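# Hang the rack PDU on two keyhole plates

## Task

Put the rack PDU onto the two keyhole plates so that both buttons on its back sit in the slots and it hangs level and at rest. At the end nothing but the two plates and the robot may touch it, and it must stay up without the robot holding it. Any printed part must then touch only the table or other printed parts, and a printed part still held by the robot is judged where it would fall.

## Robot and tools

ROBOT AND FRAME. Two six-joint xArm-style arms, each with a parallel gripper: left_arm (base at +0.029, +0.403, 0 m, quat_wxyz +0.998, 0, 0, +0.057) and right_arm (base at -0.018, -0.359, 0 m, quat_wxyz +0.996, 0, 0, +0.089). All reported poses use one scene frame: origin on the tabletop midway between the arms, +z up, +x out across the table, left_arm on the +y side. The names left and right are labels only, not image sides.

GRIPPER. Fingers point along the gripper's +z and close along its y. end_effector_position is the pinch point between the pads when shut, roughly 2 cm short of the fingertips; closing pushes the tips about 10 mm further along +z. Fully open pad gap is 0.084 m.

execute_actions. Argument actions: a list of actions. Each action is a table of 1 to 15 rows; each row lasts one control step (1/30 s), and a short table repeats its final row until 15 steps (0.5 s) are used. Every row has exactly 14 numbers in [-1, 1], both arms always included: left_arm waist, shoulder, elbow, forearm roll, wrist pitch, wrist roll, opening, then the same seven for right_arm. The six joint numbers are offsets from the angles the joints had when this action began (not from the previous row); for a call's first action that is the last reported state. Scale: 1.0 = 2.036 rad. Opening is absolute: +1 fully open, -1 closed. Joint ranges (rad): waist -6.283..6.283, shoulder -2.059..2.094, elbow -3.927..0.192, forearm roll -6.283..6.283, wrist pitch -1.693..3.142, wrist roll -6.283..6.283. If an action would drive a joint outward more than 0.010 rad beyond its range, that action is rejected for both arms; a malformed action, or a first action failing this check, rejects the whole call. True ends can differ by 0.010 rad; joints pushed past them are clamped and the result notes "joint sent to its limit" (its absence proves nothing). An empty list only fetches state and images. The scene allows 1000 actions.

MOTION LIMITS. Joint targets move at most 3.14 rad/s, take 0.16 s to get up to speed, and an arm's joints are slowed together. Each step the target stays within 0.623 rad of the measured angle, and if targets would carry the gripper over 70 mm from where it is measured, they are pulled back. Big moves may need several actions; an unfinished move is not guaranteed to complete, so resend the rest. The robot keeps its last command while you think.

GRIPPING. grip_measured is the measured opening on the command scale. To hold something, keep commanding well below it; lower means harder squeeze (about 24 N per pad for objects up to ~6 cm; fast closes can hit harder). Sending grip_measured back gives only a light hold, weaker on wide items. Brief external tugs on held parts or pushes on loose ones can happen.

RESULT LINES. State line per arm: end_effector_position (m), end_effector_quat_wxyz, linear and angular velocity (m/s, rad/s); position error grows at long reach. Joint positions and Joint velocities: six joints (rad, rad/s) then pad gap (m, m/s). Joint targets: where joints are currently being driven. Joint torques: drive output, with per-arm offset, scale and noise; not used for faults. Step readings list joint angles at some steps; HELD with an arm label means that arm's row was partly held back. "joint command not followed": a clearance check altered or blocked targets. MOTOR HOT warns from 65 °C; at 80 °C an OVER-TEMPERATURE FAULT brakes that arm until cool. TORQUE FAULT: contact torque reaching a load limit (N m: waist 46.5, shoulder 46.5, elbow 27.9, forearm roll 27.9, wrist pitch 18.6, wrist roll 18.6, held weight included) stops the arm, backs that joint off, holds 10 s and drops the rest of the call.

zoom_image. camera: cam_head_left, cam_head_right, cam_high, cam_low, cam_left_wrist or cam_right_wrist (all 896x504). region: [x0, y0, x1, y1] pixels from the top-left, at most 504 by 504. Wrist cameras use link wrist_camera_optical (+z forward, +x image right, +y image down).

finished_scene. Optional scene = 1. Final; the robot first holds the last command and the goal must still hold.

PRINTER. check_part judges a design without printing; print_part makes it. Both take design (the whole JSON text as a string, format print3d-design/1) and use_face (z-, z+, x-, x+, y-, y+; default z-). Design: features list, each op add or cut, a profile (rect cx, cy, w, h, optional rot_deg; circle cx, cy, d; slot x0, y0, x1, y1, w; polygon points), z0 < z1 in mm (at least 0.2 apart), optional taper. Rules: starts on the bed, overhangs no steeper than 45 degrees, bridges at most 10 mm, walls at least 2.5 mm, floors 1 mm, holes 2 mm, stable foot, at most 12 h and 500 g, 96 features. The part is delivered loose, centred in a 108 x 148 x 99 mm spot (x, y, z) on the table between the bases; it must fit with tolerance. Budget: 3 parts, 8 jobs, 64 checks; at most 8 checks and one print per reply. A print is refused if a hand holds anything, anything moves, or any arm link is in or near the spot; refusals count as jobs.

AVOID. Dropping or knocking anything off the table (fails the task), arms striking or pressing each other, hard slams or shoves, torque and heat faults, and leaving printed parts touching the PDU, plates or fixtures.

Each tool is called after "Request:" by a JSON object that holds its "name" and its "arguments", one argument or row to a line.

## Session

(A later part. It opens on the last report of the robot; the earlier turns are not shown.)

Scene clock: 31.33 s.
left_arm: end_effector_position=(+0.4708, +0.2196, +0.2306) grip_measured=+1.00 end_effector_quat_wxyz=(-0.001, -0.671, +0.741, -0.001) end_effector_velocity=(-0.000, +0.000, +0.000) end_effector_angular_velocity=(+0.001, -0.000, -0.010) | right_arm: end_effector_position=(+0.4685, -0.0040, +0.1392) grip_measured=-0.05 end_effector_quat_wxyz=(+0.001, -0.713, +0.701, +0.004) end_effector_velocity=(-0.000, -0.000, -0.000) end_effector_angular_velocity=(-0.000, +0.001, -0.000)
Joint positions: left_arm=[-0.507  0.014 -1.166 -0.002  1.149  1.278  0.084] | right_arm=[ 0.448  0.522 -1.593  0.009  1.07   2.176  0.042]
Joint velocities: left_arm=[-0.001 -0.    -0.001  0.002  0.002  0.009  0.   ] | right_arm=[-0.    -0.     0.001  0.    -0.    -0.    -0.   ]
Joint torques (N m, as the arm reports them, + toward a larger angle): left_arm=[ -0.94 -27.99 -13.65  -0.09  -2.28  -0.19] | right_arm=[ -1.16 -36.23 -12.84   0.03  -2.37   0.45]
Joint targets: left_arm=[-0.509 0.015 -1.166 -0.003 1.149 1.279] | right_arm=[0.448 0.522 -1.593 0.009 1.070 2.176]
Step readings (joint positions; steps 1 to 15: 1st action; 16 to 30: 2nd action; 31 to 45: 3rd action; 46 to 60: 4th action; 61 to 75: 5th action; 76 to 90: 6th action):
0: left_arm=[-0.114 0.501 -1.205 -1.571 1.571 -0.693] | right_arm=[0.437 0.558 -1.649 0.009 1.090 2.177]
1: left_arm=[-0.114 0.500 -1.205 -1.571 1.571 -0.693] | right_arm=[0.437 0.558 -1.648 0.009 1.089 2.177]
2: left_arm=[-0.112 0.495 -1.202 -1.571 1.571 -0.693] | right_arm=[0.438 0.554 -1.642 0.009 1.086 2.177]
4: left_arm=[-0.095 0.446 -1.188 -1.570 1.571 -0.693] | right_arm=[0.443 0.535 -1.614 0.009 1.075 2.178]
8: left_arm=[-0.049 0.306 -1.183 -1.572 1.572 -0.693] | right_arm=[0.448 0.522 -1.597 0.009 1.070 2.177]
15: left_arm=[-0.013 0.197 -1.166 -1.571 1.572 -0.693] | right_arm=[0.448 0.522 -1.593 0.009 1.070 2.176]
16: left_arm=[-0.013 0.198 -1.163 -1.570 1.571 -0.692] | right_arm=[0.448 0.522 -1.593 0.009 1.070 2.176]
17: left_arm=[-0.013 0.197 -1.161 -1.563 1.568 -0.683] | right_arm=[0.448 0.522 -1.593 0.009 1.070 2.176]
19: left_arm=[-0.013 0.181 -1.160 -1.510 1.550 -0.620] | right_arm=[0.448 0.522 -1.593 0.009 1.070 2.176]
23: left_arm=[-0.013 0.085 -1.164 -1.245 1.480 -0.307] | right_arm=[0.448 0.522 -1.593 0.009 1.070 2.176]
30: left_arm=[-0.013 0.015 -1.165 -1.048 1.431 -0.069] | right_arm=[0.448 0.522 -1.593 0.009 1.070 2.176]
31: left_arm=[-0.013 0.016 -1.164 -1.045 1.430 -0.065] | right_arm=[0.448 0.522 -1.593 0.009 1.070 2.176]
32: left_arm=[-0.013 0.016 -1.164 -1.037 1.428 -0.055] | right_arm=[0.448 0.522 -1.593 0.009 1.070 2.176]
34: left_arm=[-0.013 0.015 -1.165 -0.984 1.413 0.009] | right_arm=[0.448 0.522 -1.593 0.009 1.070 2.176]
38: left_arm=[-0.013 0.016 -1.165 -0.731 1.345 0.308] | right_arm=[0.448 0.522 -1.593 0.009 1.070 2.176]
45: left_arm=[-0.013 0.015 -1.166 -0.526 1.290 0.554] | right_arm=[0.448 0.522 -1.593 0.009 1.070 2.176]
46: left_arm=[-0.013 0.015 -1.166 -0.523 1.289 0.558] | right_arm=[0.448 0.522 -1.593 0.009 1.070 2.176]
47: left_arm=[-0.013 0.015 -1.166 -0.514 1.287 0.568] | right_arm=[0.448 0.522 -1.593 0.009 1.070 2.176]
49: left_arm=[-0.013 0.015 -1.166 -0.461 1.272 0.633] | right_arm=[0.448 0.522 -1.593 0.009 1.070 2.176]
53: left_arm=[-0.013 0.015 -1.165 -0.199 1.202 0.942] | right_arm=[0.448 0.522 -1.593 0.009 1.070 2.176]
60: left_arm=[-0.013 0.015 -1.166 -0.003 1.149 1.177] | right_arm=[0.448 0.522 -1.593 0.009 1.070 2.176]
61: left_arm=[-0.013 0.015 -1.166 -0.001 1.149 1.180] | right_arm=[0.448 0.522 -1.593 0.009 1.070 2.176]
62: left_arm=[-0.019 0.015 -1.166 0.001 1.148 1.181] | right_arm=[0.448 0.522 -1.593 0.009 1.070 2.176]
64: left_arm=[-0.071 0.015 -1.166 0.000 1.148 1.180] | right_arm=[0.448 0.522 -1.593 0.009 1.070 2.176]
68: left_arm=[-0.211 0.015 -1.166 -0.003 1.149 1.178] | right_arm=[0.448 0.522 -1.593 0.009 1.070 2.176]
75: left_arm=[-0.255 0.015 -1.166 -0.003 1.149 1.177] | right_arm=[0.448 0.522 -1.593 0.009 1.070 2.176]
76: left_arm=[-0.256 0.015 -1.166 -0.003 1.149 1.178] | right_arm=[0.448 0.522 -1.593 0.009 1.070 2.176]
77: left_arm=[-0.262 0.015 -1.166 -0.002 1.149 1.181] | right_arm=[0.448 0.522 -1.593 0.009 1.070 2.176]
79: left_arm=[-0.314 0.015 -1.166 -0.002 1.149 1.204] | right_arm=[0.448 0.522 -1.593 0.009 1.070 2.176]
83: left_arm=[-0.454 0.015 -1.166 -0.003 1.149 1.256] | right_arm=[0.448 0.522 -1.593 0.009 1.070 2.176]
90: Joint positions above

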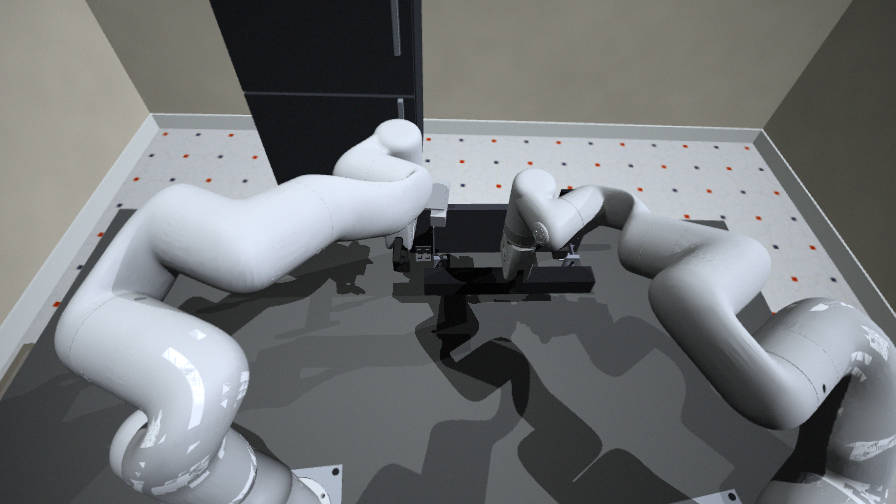

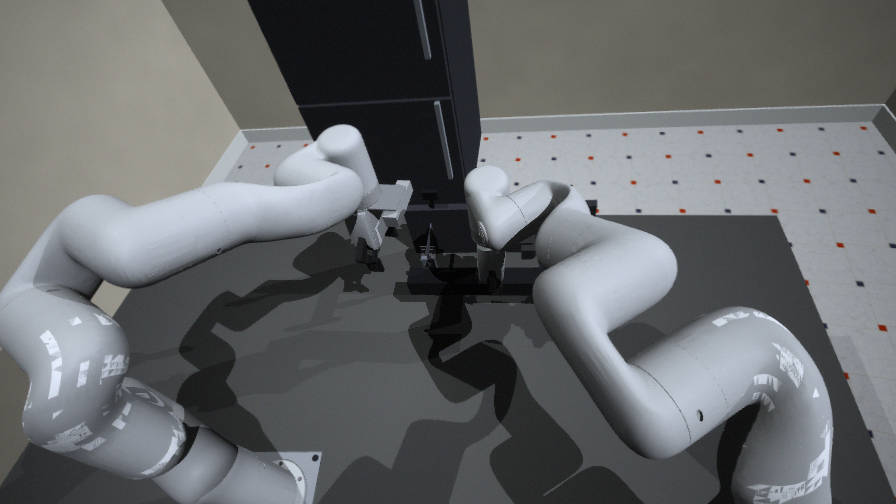

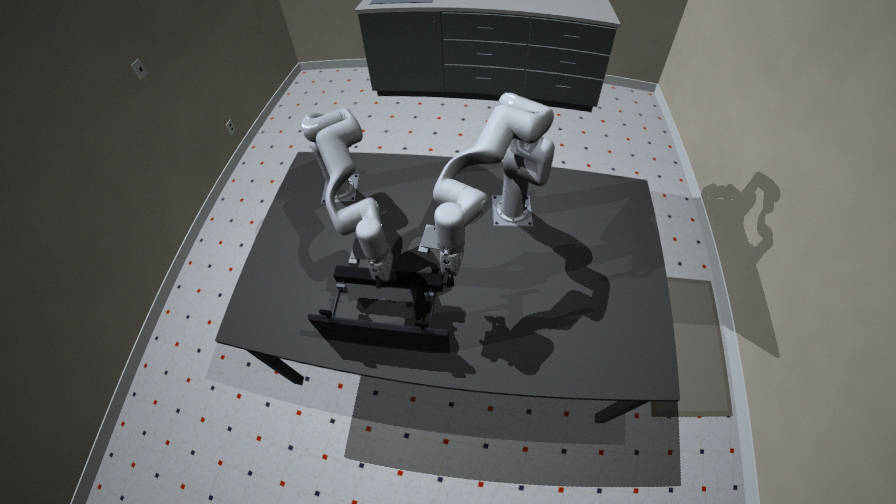

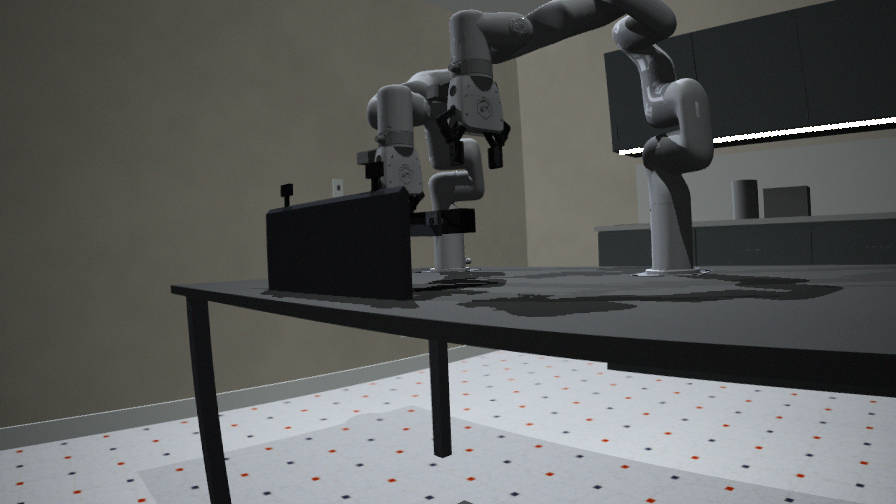

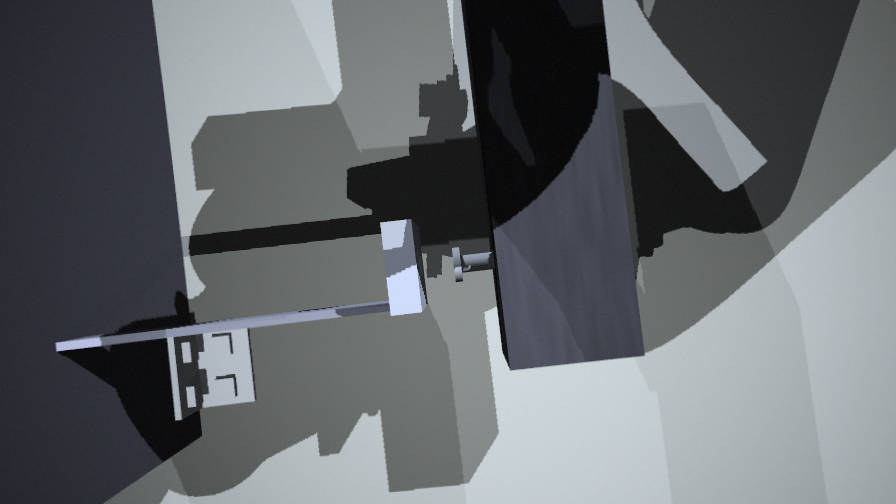

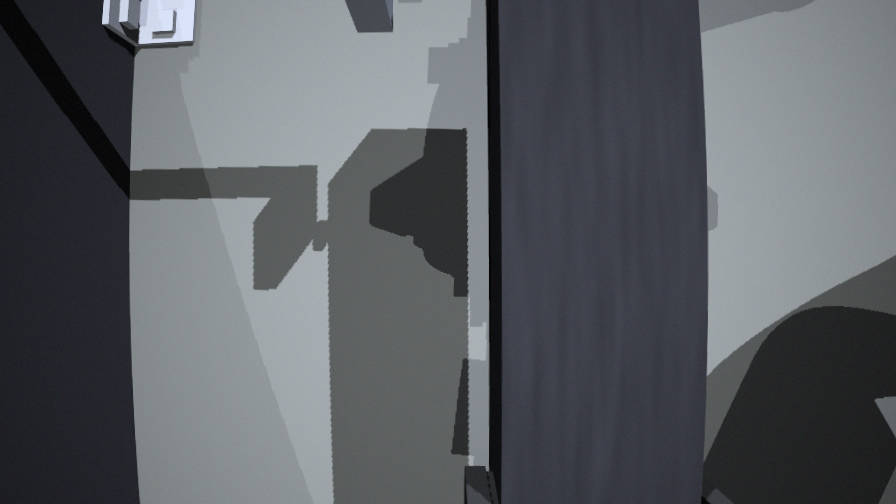

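Request:
{"name": "execute_actions", "arguments": {
  "actions": [
    [[0,0,0,0,0,0,1,-0.0052,0.0095,-0.0149,0,0.0053,-0.0052,-1]]
  ]
}}

Request:
{"name": "zoom_image", "arguments": {
  "camera": "cam_left_wrist",
  "region": [370, 200, 510, 340]
}}

Request:
{"name": "execute_actions", "arguments": {
  "actions": [
    [[0,0,0,0,0,0,1,-0.0029,0.0085,-0.0138,0,0.0053,-0.0029,-1]]
  ]
}}

Request:
{"name": "zoom_image", "arguments": {
  "camera": "cam_left_wrist",
  "region": [370, 200, 510, 340]
}}

Scene clock: 32.20 s.
left_arm: end_effector_position=(+0.4708, +0.2196, +0.2306) grip_measured=+1.00 end_effector_quat_wxyz=(-0.001, -0.671, +0.741, -0.001) end_effector_velocity=(+0.000, -0.000, +0.001) end_effector_angular_velocity=(-0.001, -0.002, -0.000) | right_arm: end_effector_position=(+0.4765, -0.0060, +0.1393) grip_measured=-0.05 end_effector_quat_wxyz=(+0.001, -0.713, +0.701, +0.004) end_effector_velocity=(+0.000, -0.001, -0.000) end_effector_angular_velocity=(-0.002, +0.001, -0.000)
Joint positions: left_arm=[-0.507  0.014 -1.166 -0.002  1.149  1.278  0.084] | right_arm=[ 0.438  0.542 -1.623  0.009  1.081  2.166  0.042]
Joint velocities: left_arm=[-0.    -0.002 -0.     0.    -0.001 -0.    -0.   ] | right_arm=[-0.001  0.001 -0.001 -0.001  0.002 -0.    -0.   ]
Joint torques (N m, as the arm reports them, + toward a larger angle): left_arm=[ -1.15 -27.74 -13.74  -0.28  -2.64   0.05] | right_arm=[ -1.59 -37.02 -12.61   0.15  -2.56   0.29]
Joint targets: left_arm=[-0.507 0.014 -1.166 -0.002 1.149 1.278] | right_arm=[0.438 0.542 -1.623 0.009 1.081 2.166]
Step readings (joint positions):
0: left_arm=[-0.509 0.015 -1.166 -0.003 1.149 1.279] | right_arm=[0.448 0.522 -1.593 0.009 1.070 2.176]
1: left_arm=[-0.509 0.015 -1.166 -0.003 1.149 1.279] | right_arm=[0.448 0.523 -1.594 0.009 1.070 2.176]
2: left_arm=[-0.509 0.015 -1.166 -0.003 1.149 1.279] | right_arm=[0.447 0.526 -1.599 0.009 1.073 2.174]
4: left_arm=[-0.508 0.014 -1.166 -0.002 1.149 1.278] | right_arm=[0.441 0.536 -1.615 0.009 1.078 2.169]
8: left_arm=[-0.507 0.014 -1.166 -0.002 1.149 1.278] | right_arm=[0.438 0.541 -1.622 0.009 1.081 2.166]
15: Joint positions above

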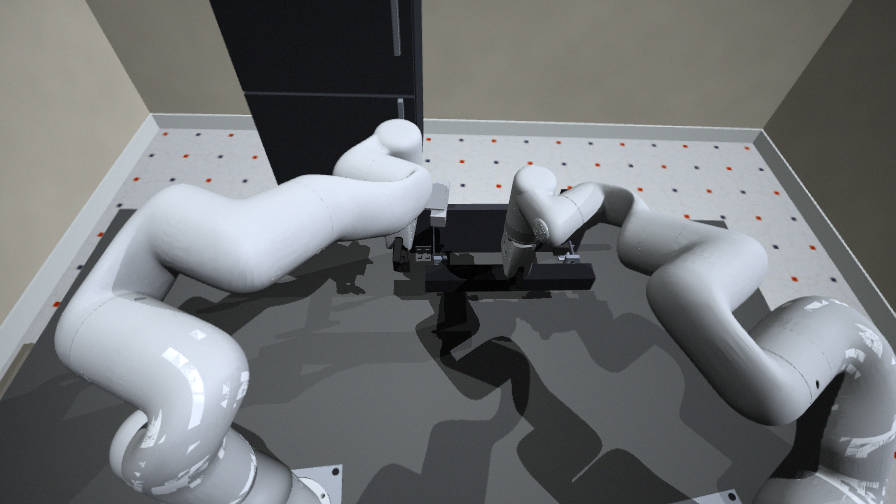

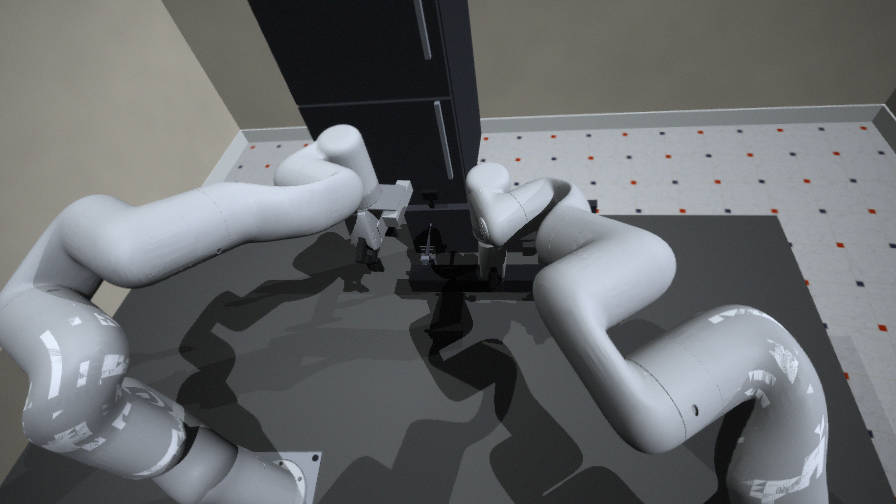

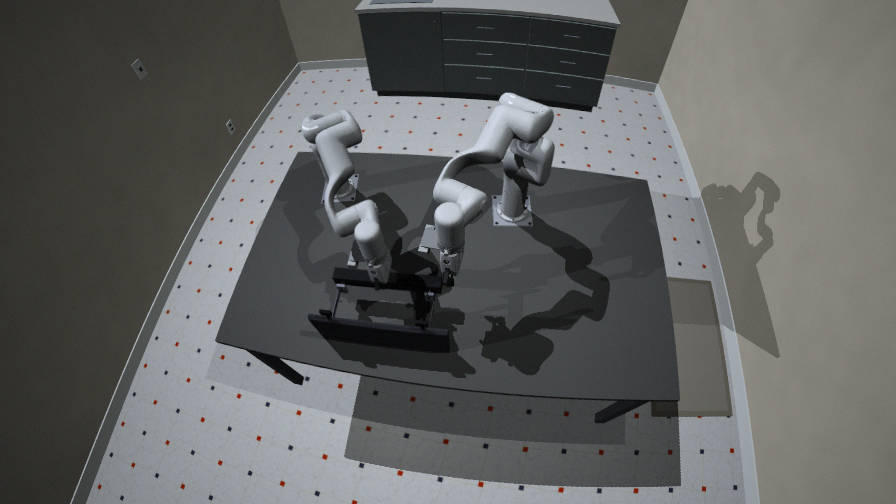

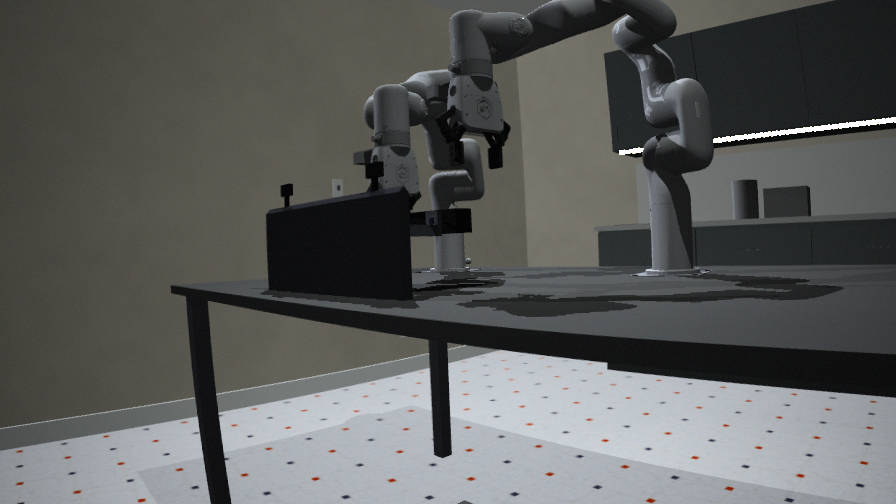

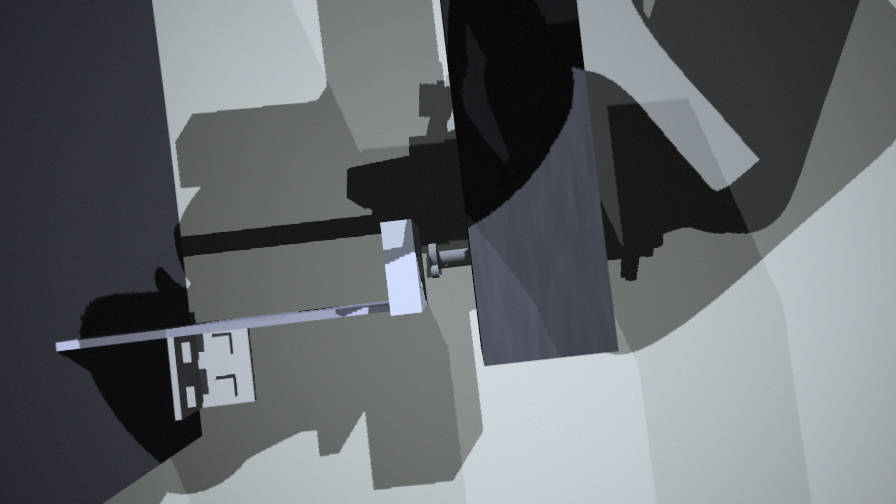

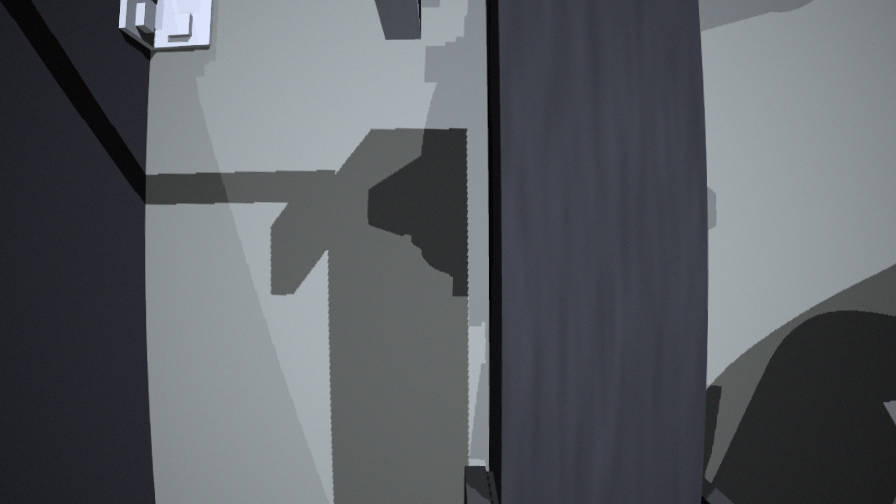

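Region (370, 200, 510, 340) of cam_left_wrist's 896x504 image, scaled by 3.600, with more detail than that image has.

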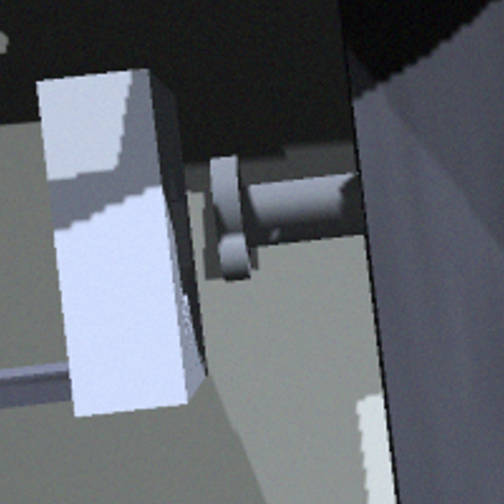

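Scene clock: 32.70 s.
left_arm: end_effector_position=(+0.4708, +0.2196, +0.2306) grip_measured=+1.00 end_effector_quat_wxyz=(-0.001, -0.671, +0.741, -0.001) end_effector_velocity=(+0.000, +0.000, -0.000) end_effector_angular_velocity=(+0.000, +0.001, +0.000) | right_arm: end_effector_position=(+0.4810, -0.0059, +0.1395) grip_measured=-0.05 end_effector_quat_wxyz=(-0.000, -0.714, +0.700, +0.005) end_effector_velocity=(+0.001, +0.000, -0.000) end_effector_angular_velocity=(+0.002, -0.002, +0.001)
Joint positions: left_arm=[-0.507  0.014 -1.166 -0.002  1.149  1.278  0.084] | right_arm=[ 0.434  0.558 -1.65   0.01   1.094  2.16   0.042]
Joint velocities: left_arm=[ 0.     0.001 -0.     0.     0.    -0.    -0.   ] | right_arm=[-0.001  0.002 -0.003  0.    -0.002 -0.001  0.   ]
Joint torques (N m, as the arm reports them, + toward a larger angle): left_arm=[ -0.74 -28.1  -13.86   0.31  -2.22  -0.27] | right_arm=[ -7.3  -32.52 -14.72  -1.2   -7.5    0.36]
Joint targets: left_arm=[-0.507 0.014 -1.166 -0.002 1.149 1.278] | right_arm=[0.432 0.559 -1.651 0.009 1.092 2.160]
Step readings (joint positions):
0: left_arm=[-0.507 0.014 -1.166 -0.002 1.149 1.278] | right_arm=[0.438 0.542 -1.623 0.009 1.081 2.166]
1: left_arm=[-0.507 0.014 -1.166 -0.002 1.149 1.278] | right_arm=[0.438 0.542 -1.624 0.009 1.081 2.166]
2: left_arm=[-0.507 0.014 -1.166 -0.002 1.149 1.278] | right_arm=[0.437 0.545 -1.629 0.009 1.084 2.164]
4: left_arm=[-0.507 0.014 -1.166 -0.002 1.149 1.278] | right_arm=[0.434 0.554 -1.644 0.010 1.089 2.162]
8: left_arm=[-0.507 0.014 -1.166 -0.002 1.149 1.278] | right_arm=[0.434 0.557 -1.649 0.010 1.095 2.160]
15: Joint positions above

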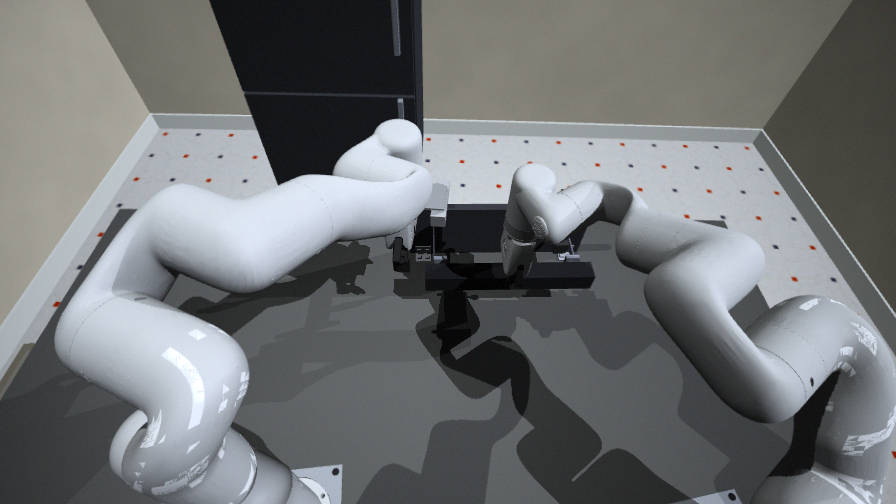

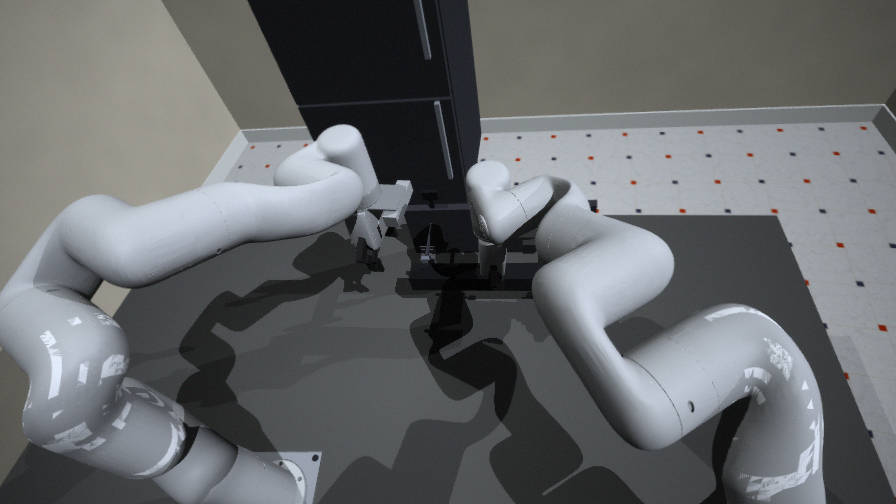

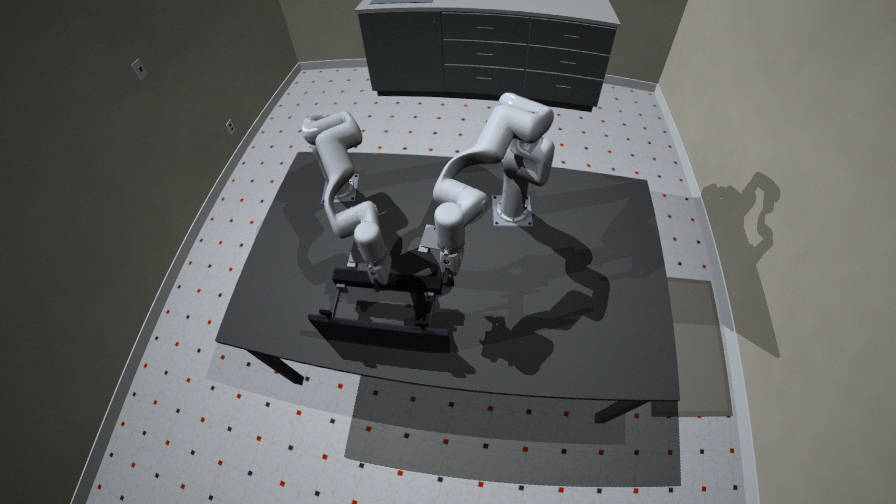

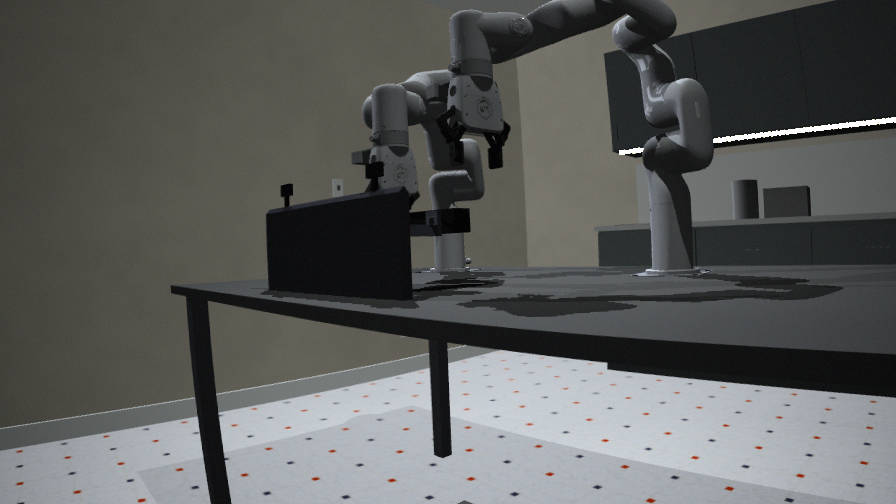

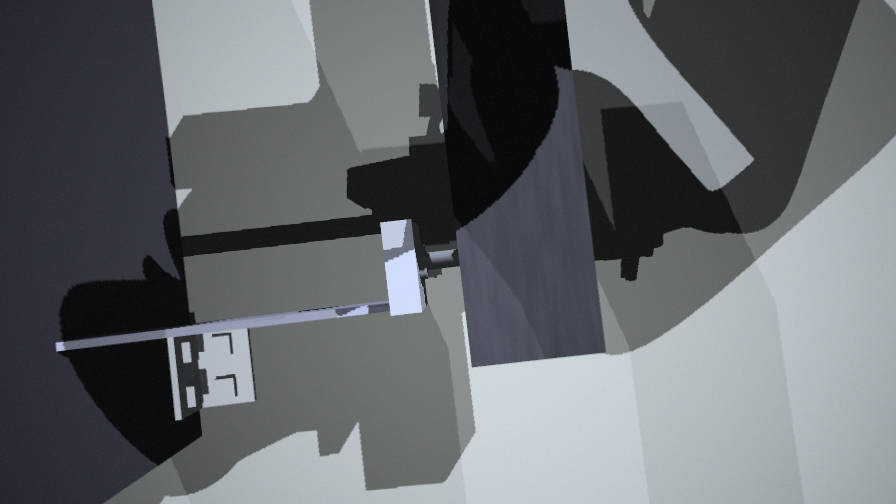

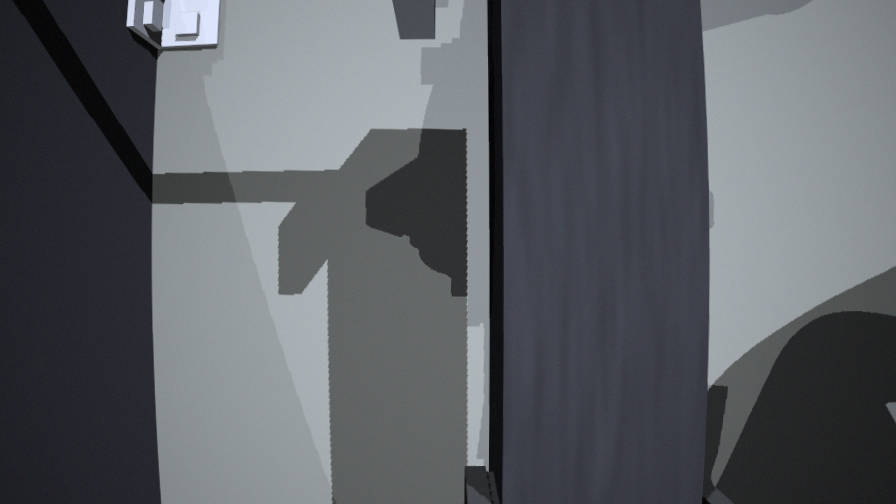

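Region (370, 200, 510, 340) of cam_left_wrist's 896x504 image, scaled by 3.600, with more detail than that image has.

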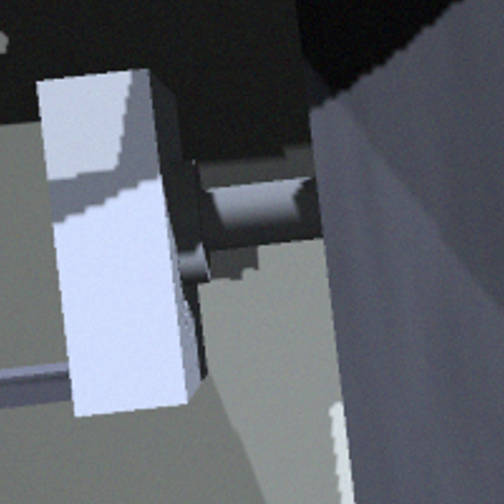

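Request:
{"name": "execute_actions", "arguments": {
  "actions": [
    [[0,0,0,0,0,0,1,0.0057,-0.0176,0.0273,0,-0.0097,0.0057,-1]],
    [[0,0,0,0,0,0,1,0.0007,0,-0.003,0,0.003,0.0007,-1]],
    [[0,0,0,0,0,0,1,-0.0024,0.0073,-0.0114,0,0.0041,-0.0024,-1]],
    [[0,0,0,0,0,0,1,-0.0024,0.0073,-0.0114,0,0.0041,-0.0024,-1]]
  ]
}}

Request:
{"name": "zoom_image", "arguments": {
  "camera": "cam_low",
  "region": [380,180,500,260]
}}

Request:
{"name": "zoom_image", "arguments": {
  "camera": "cam_left_wrist",
  "region": [370,200,510,340]
}}

Scene clock: 35.90 s.
left_arm: end_effector_position=(+0.4708, +0.2196, +0.2306) grip_measured=+1.00 end_effector_quat_wxyz=(-0.001, -0.671, +0.741, -0.001) end_effector_velocity=(-0.000, -0.000, -0.000) end_effector_angular_velocity=(+0.000, +0.001, -0.000) | right_arm: end_effector_position=(+0.4796, -0.0055, +0.1415) grip_measured=-0.05 end_effector_quat_wxyz=(-0.000, -0.713, +0.701, +0.004) end_effector_velocity=(+0.001, +0.001, +0.001) end_effector_angular_velocity=(+0.003, -0.003, -0.000)
Joint positions: left_arm=[-0.507  0.014 -1.166 -0.002  1.149  1.278  0.084] | right_arm=[ 0.436  0.552 -1.647  0.009  1.097  2.163  0.042]
Joint velocities: left_arm=[-0.     0.    -0.    -0.     0.001  0.    -0.   ] | right_arm=[-0.     0.001 -0.002  0.    -0.003 -0.     0.   ]
Joint torques (N m, as the arm reports them, + toward a larger angle): left_arm=[ -0.75 -27.93 -13.59   0.03  -2.25  -0.4 ] | right_arm=[ -1.88 -36.99 -12.78   0.32  -2.54   0.3 ]
Joint targets: left_arm=[-0.507 0.014 -1.166 -0.002 1.149 1.278] | right_arm=[0.436 0.552 -1.648 0.009 1.097 2.163]
Step readings (joint positions; steps 1 to 15: 1st action; 16 to 30: 2nd action; 31 to 45: 3rd action; 46 to 60: 4th action):
0: left_arm=[-0.507 0.014 -1.166 -0.002 1.149 1.278] | right_arm=[0.433 0.559 -1.651 0.010 1.095 2.160]
1: left_arm=[-0.507 0.014 -1.166 -0.002 1.149 1.278] | right_arm=[0.433 0.559 -1.651 0.010 1.094 2.160]
2: left_arm=[-0.507 0.014 -1.166 -0.002 1.149 1.278] | right_arm=[0.434 0.555 -1.645 0.009 1.090 2.162]
4: left_arm=[-0.507 0.014 -1.166 -0.002 1.149 1.278] | right_arm=[0.435 0.538 -1.618 0.006 1.076 2.167]
8: left_arm=[-0.507 0.014 -1.166 -0.002 1.149 1.278] | right_arm=[0.440 0.524 -1.599 0.007 1.071 2.171]
15: left_arm=[-0.507 0.014 -1.166 -0.002 1.149 1.278] | right_arm=[0.444 0.523 -1.595 0.009 1.074 2.171]
16: left_arm=[-0.507 0.014 -1.166 -0.002 1.149 1.278] | right_arm=[0.444 0.523 -1.595 0.010 1.074 2.171]
17: left_arm=[-0.507 0.014 -1.166 -0.002 1.149 1.278] | right_arm=[0.444 0.523 -1.597 0.010 1.076 2.172]
19: left_arm=[-0.507 0.014 -1.166 -0.002 1.149 1.278] | right_arm=[0.445 0.523 -1.600 0.009 1.078 2.172]
23: left_arm=[-0.507 0.014 -1.166 -0.002 1.149 1.278] | right_arm=[0.445 0.523 -1.601 0.009 1.080 2.173]
30: left_arm=[-0.507 0.014 -1.166 -0.002 1.149 1.278] | right_arm=[0.445 0.523 -1.601 0.009 1.080 2.173]
31: left_arm=[-0.507 0.014 -1.166 -0.002 1.149 1.278] | right_arm=[0.445 0.523 -1.602 0.009 1.080 2.173]
32: left_arm=[-0.507 0.014 -1.166 -0.002 1.149 1.278] | right_arm=[0.445 0.526 -1.606 0.010 1.082 2.171]
34: left_arm=[-0.507 0.014 -1.166 -0.002 1.149 1.278] | right_arm=[0.442 0.533 -1.618 0.009 1.086 2.169]
38: left_arm=[-0.507 0.014 -1.166 -0.002 1.149 1.278] | right_arm=[0.440 0.537 -1.624 0.009 1.088 2.168]
45: left_arm=[-0.507 0.014 -1.166 -0.002 1.149 1.278] | right_arm=[0.440 0.538 -1.624 0.009 1.088 2.168]
46: left_arm=[-0.507 0.014 -1.166 -0.002 1.149 1.278] | right_arm=[0.440 0.538 -1.625 0.009 1.089 2.168]
47: left_arm=[-0.507 0.014 -1.166 -0.002 1.149 1.278] | right_arm=[0.440 0.541 -1.629 0.010 1.091 2.167]
49: left_arm=[-0.507 0.014 -1.166 -0.002 1.149 1.278] | right_arm=[0.437 0.548 -1.641 0.009 1.094 2.164]
53: left_arm=[-0.507 0.014 -1.166 -0.002 1.149 1.278] | right_arm=[0.435 0.552 -1.647 0.009 1.096 2.163]
60: Joint positions above

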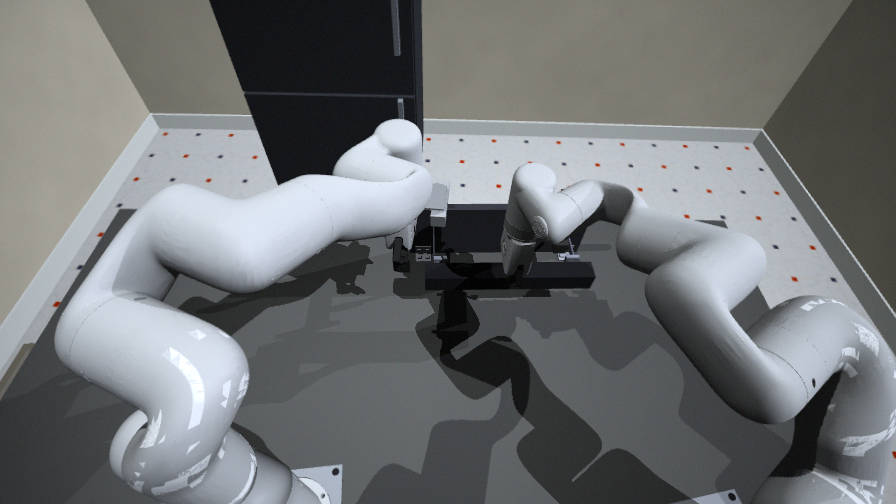

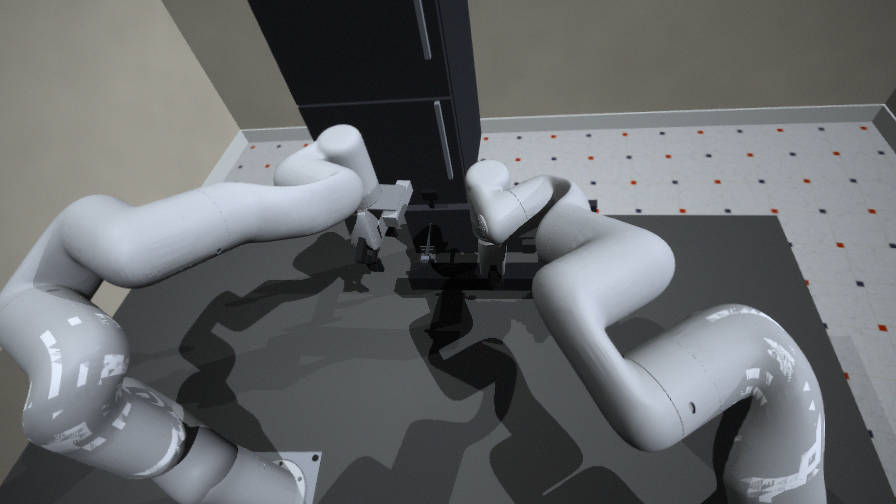

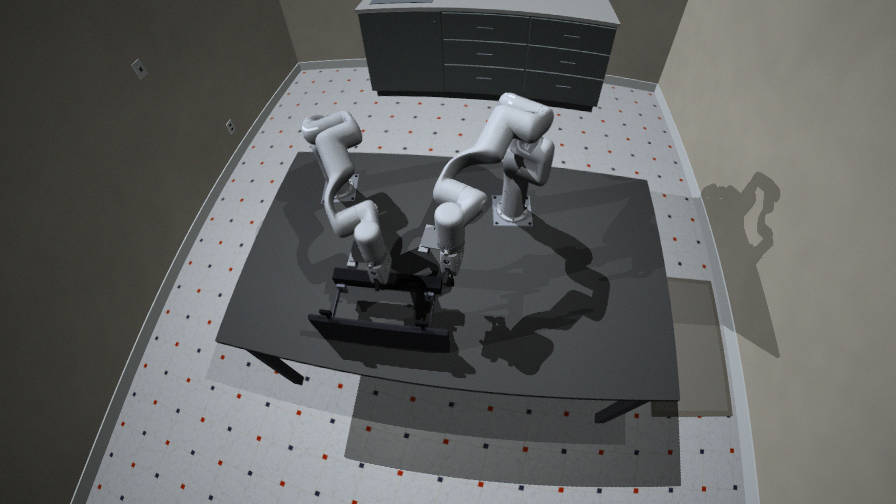

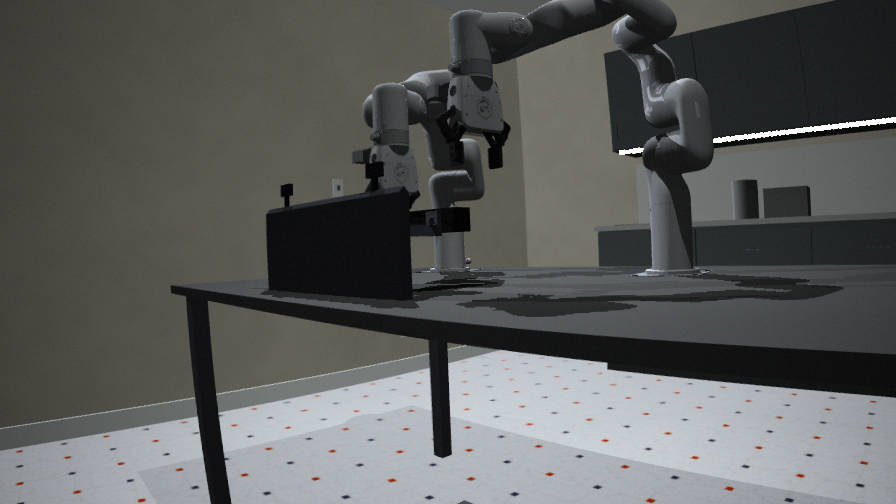

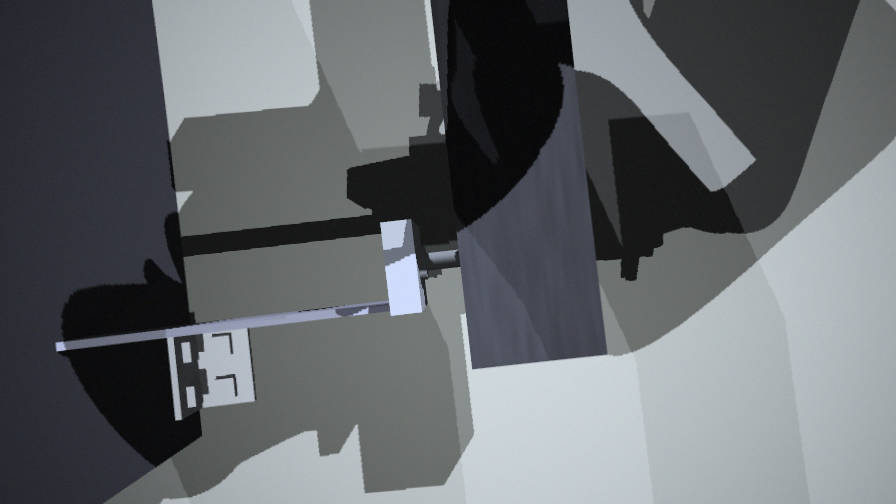

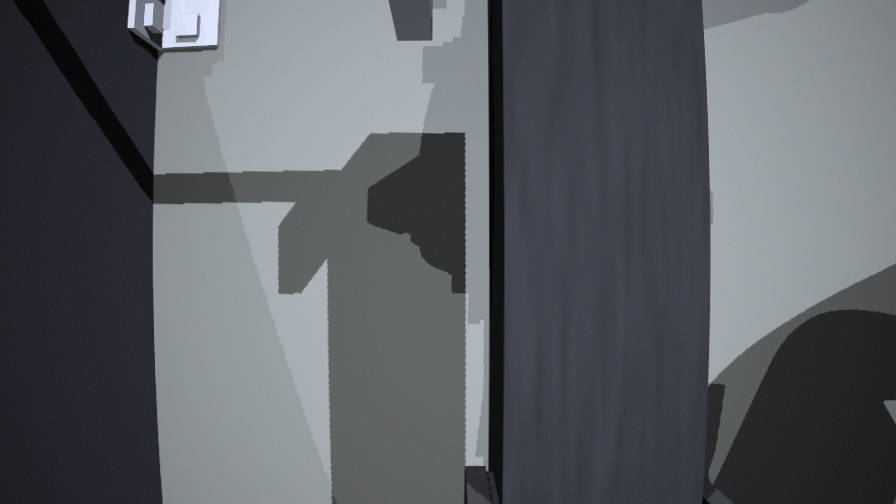

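Region (380, 180, 500, 260) of cam_low's 896x504 image, scaled by 4.200, with more detail than that image has.

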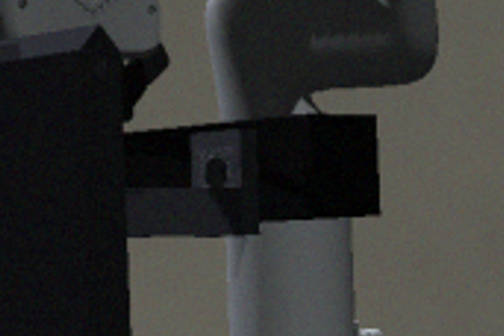

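Region (370, 200, 510, 340) of cam_left_wrist's 896x504 image, scaled by 3.600, with more detail than that image has.

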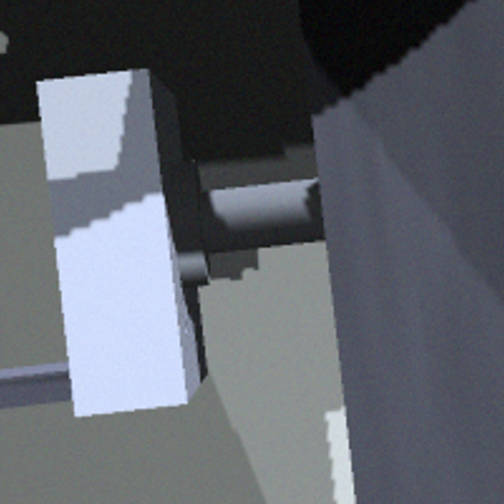

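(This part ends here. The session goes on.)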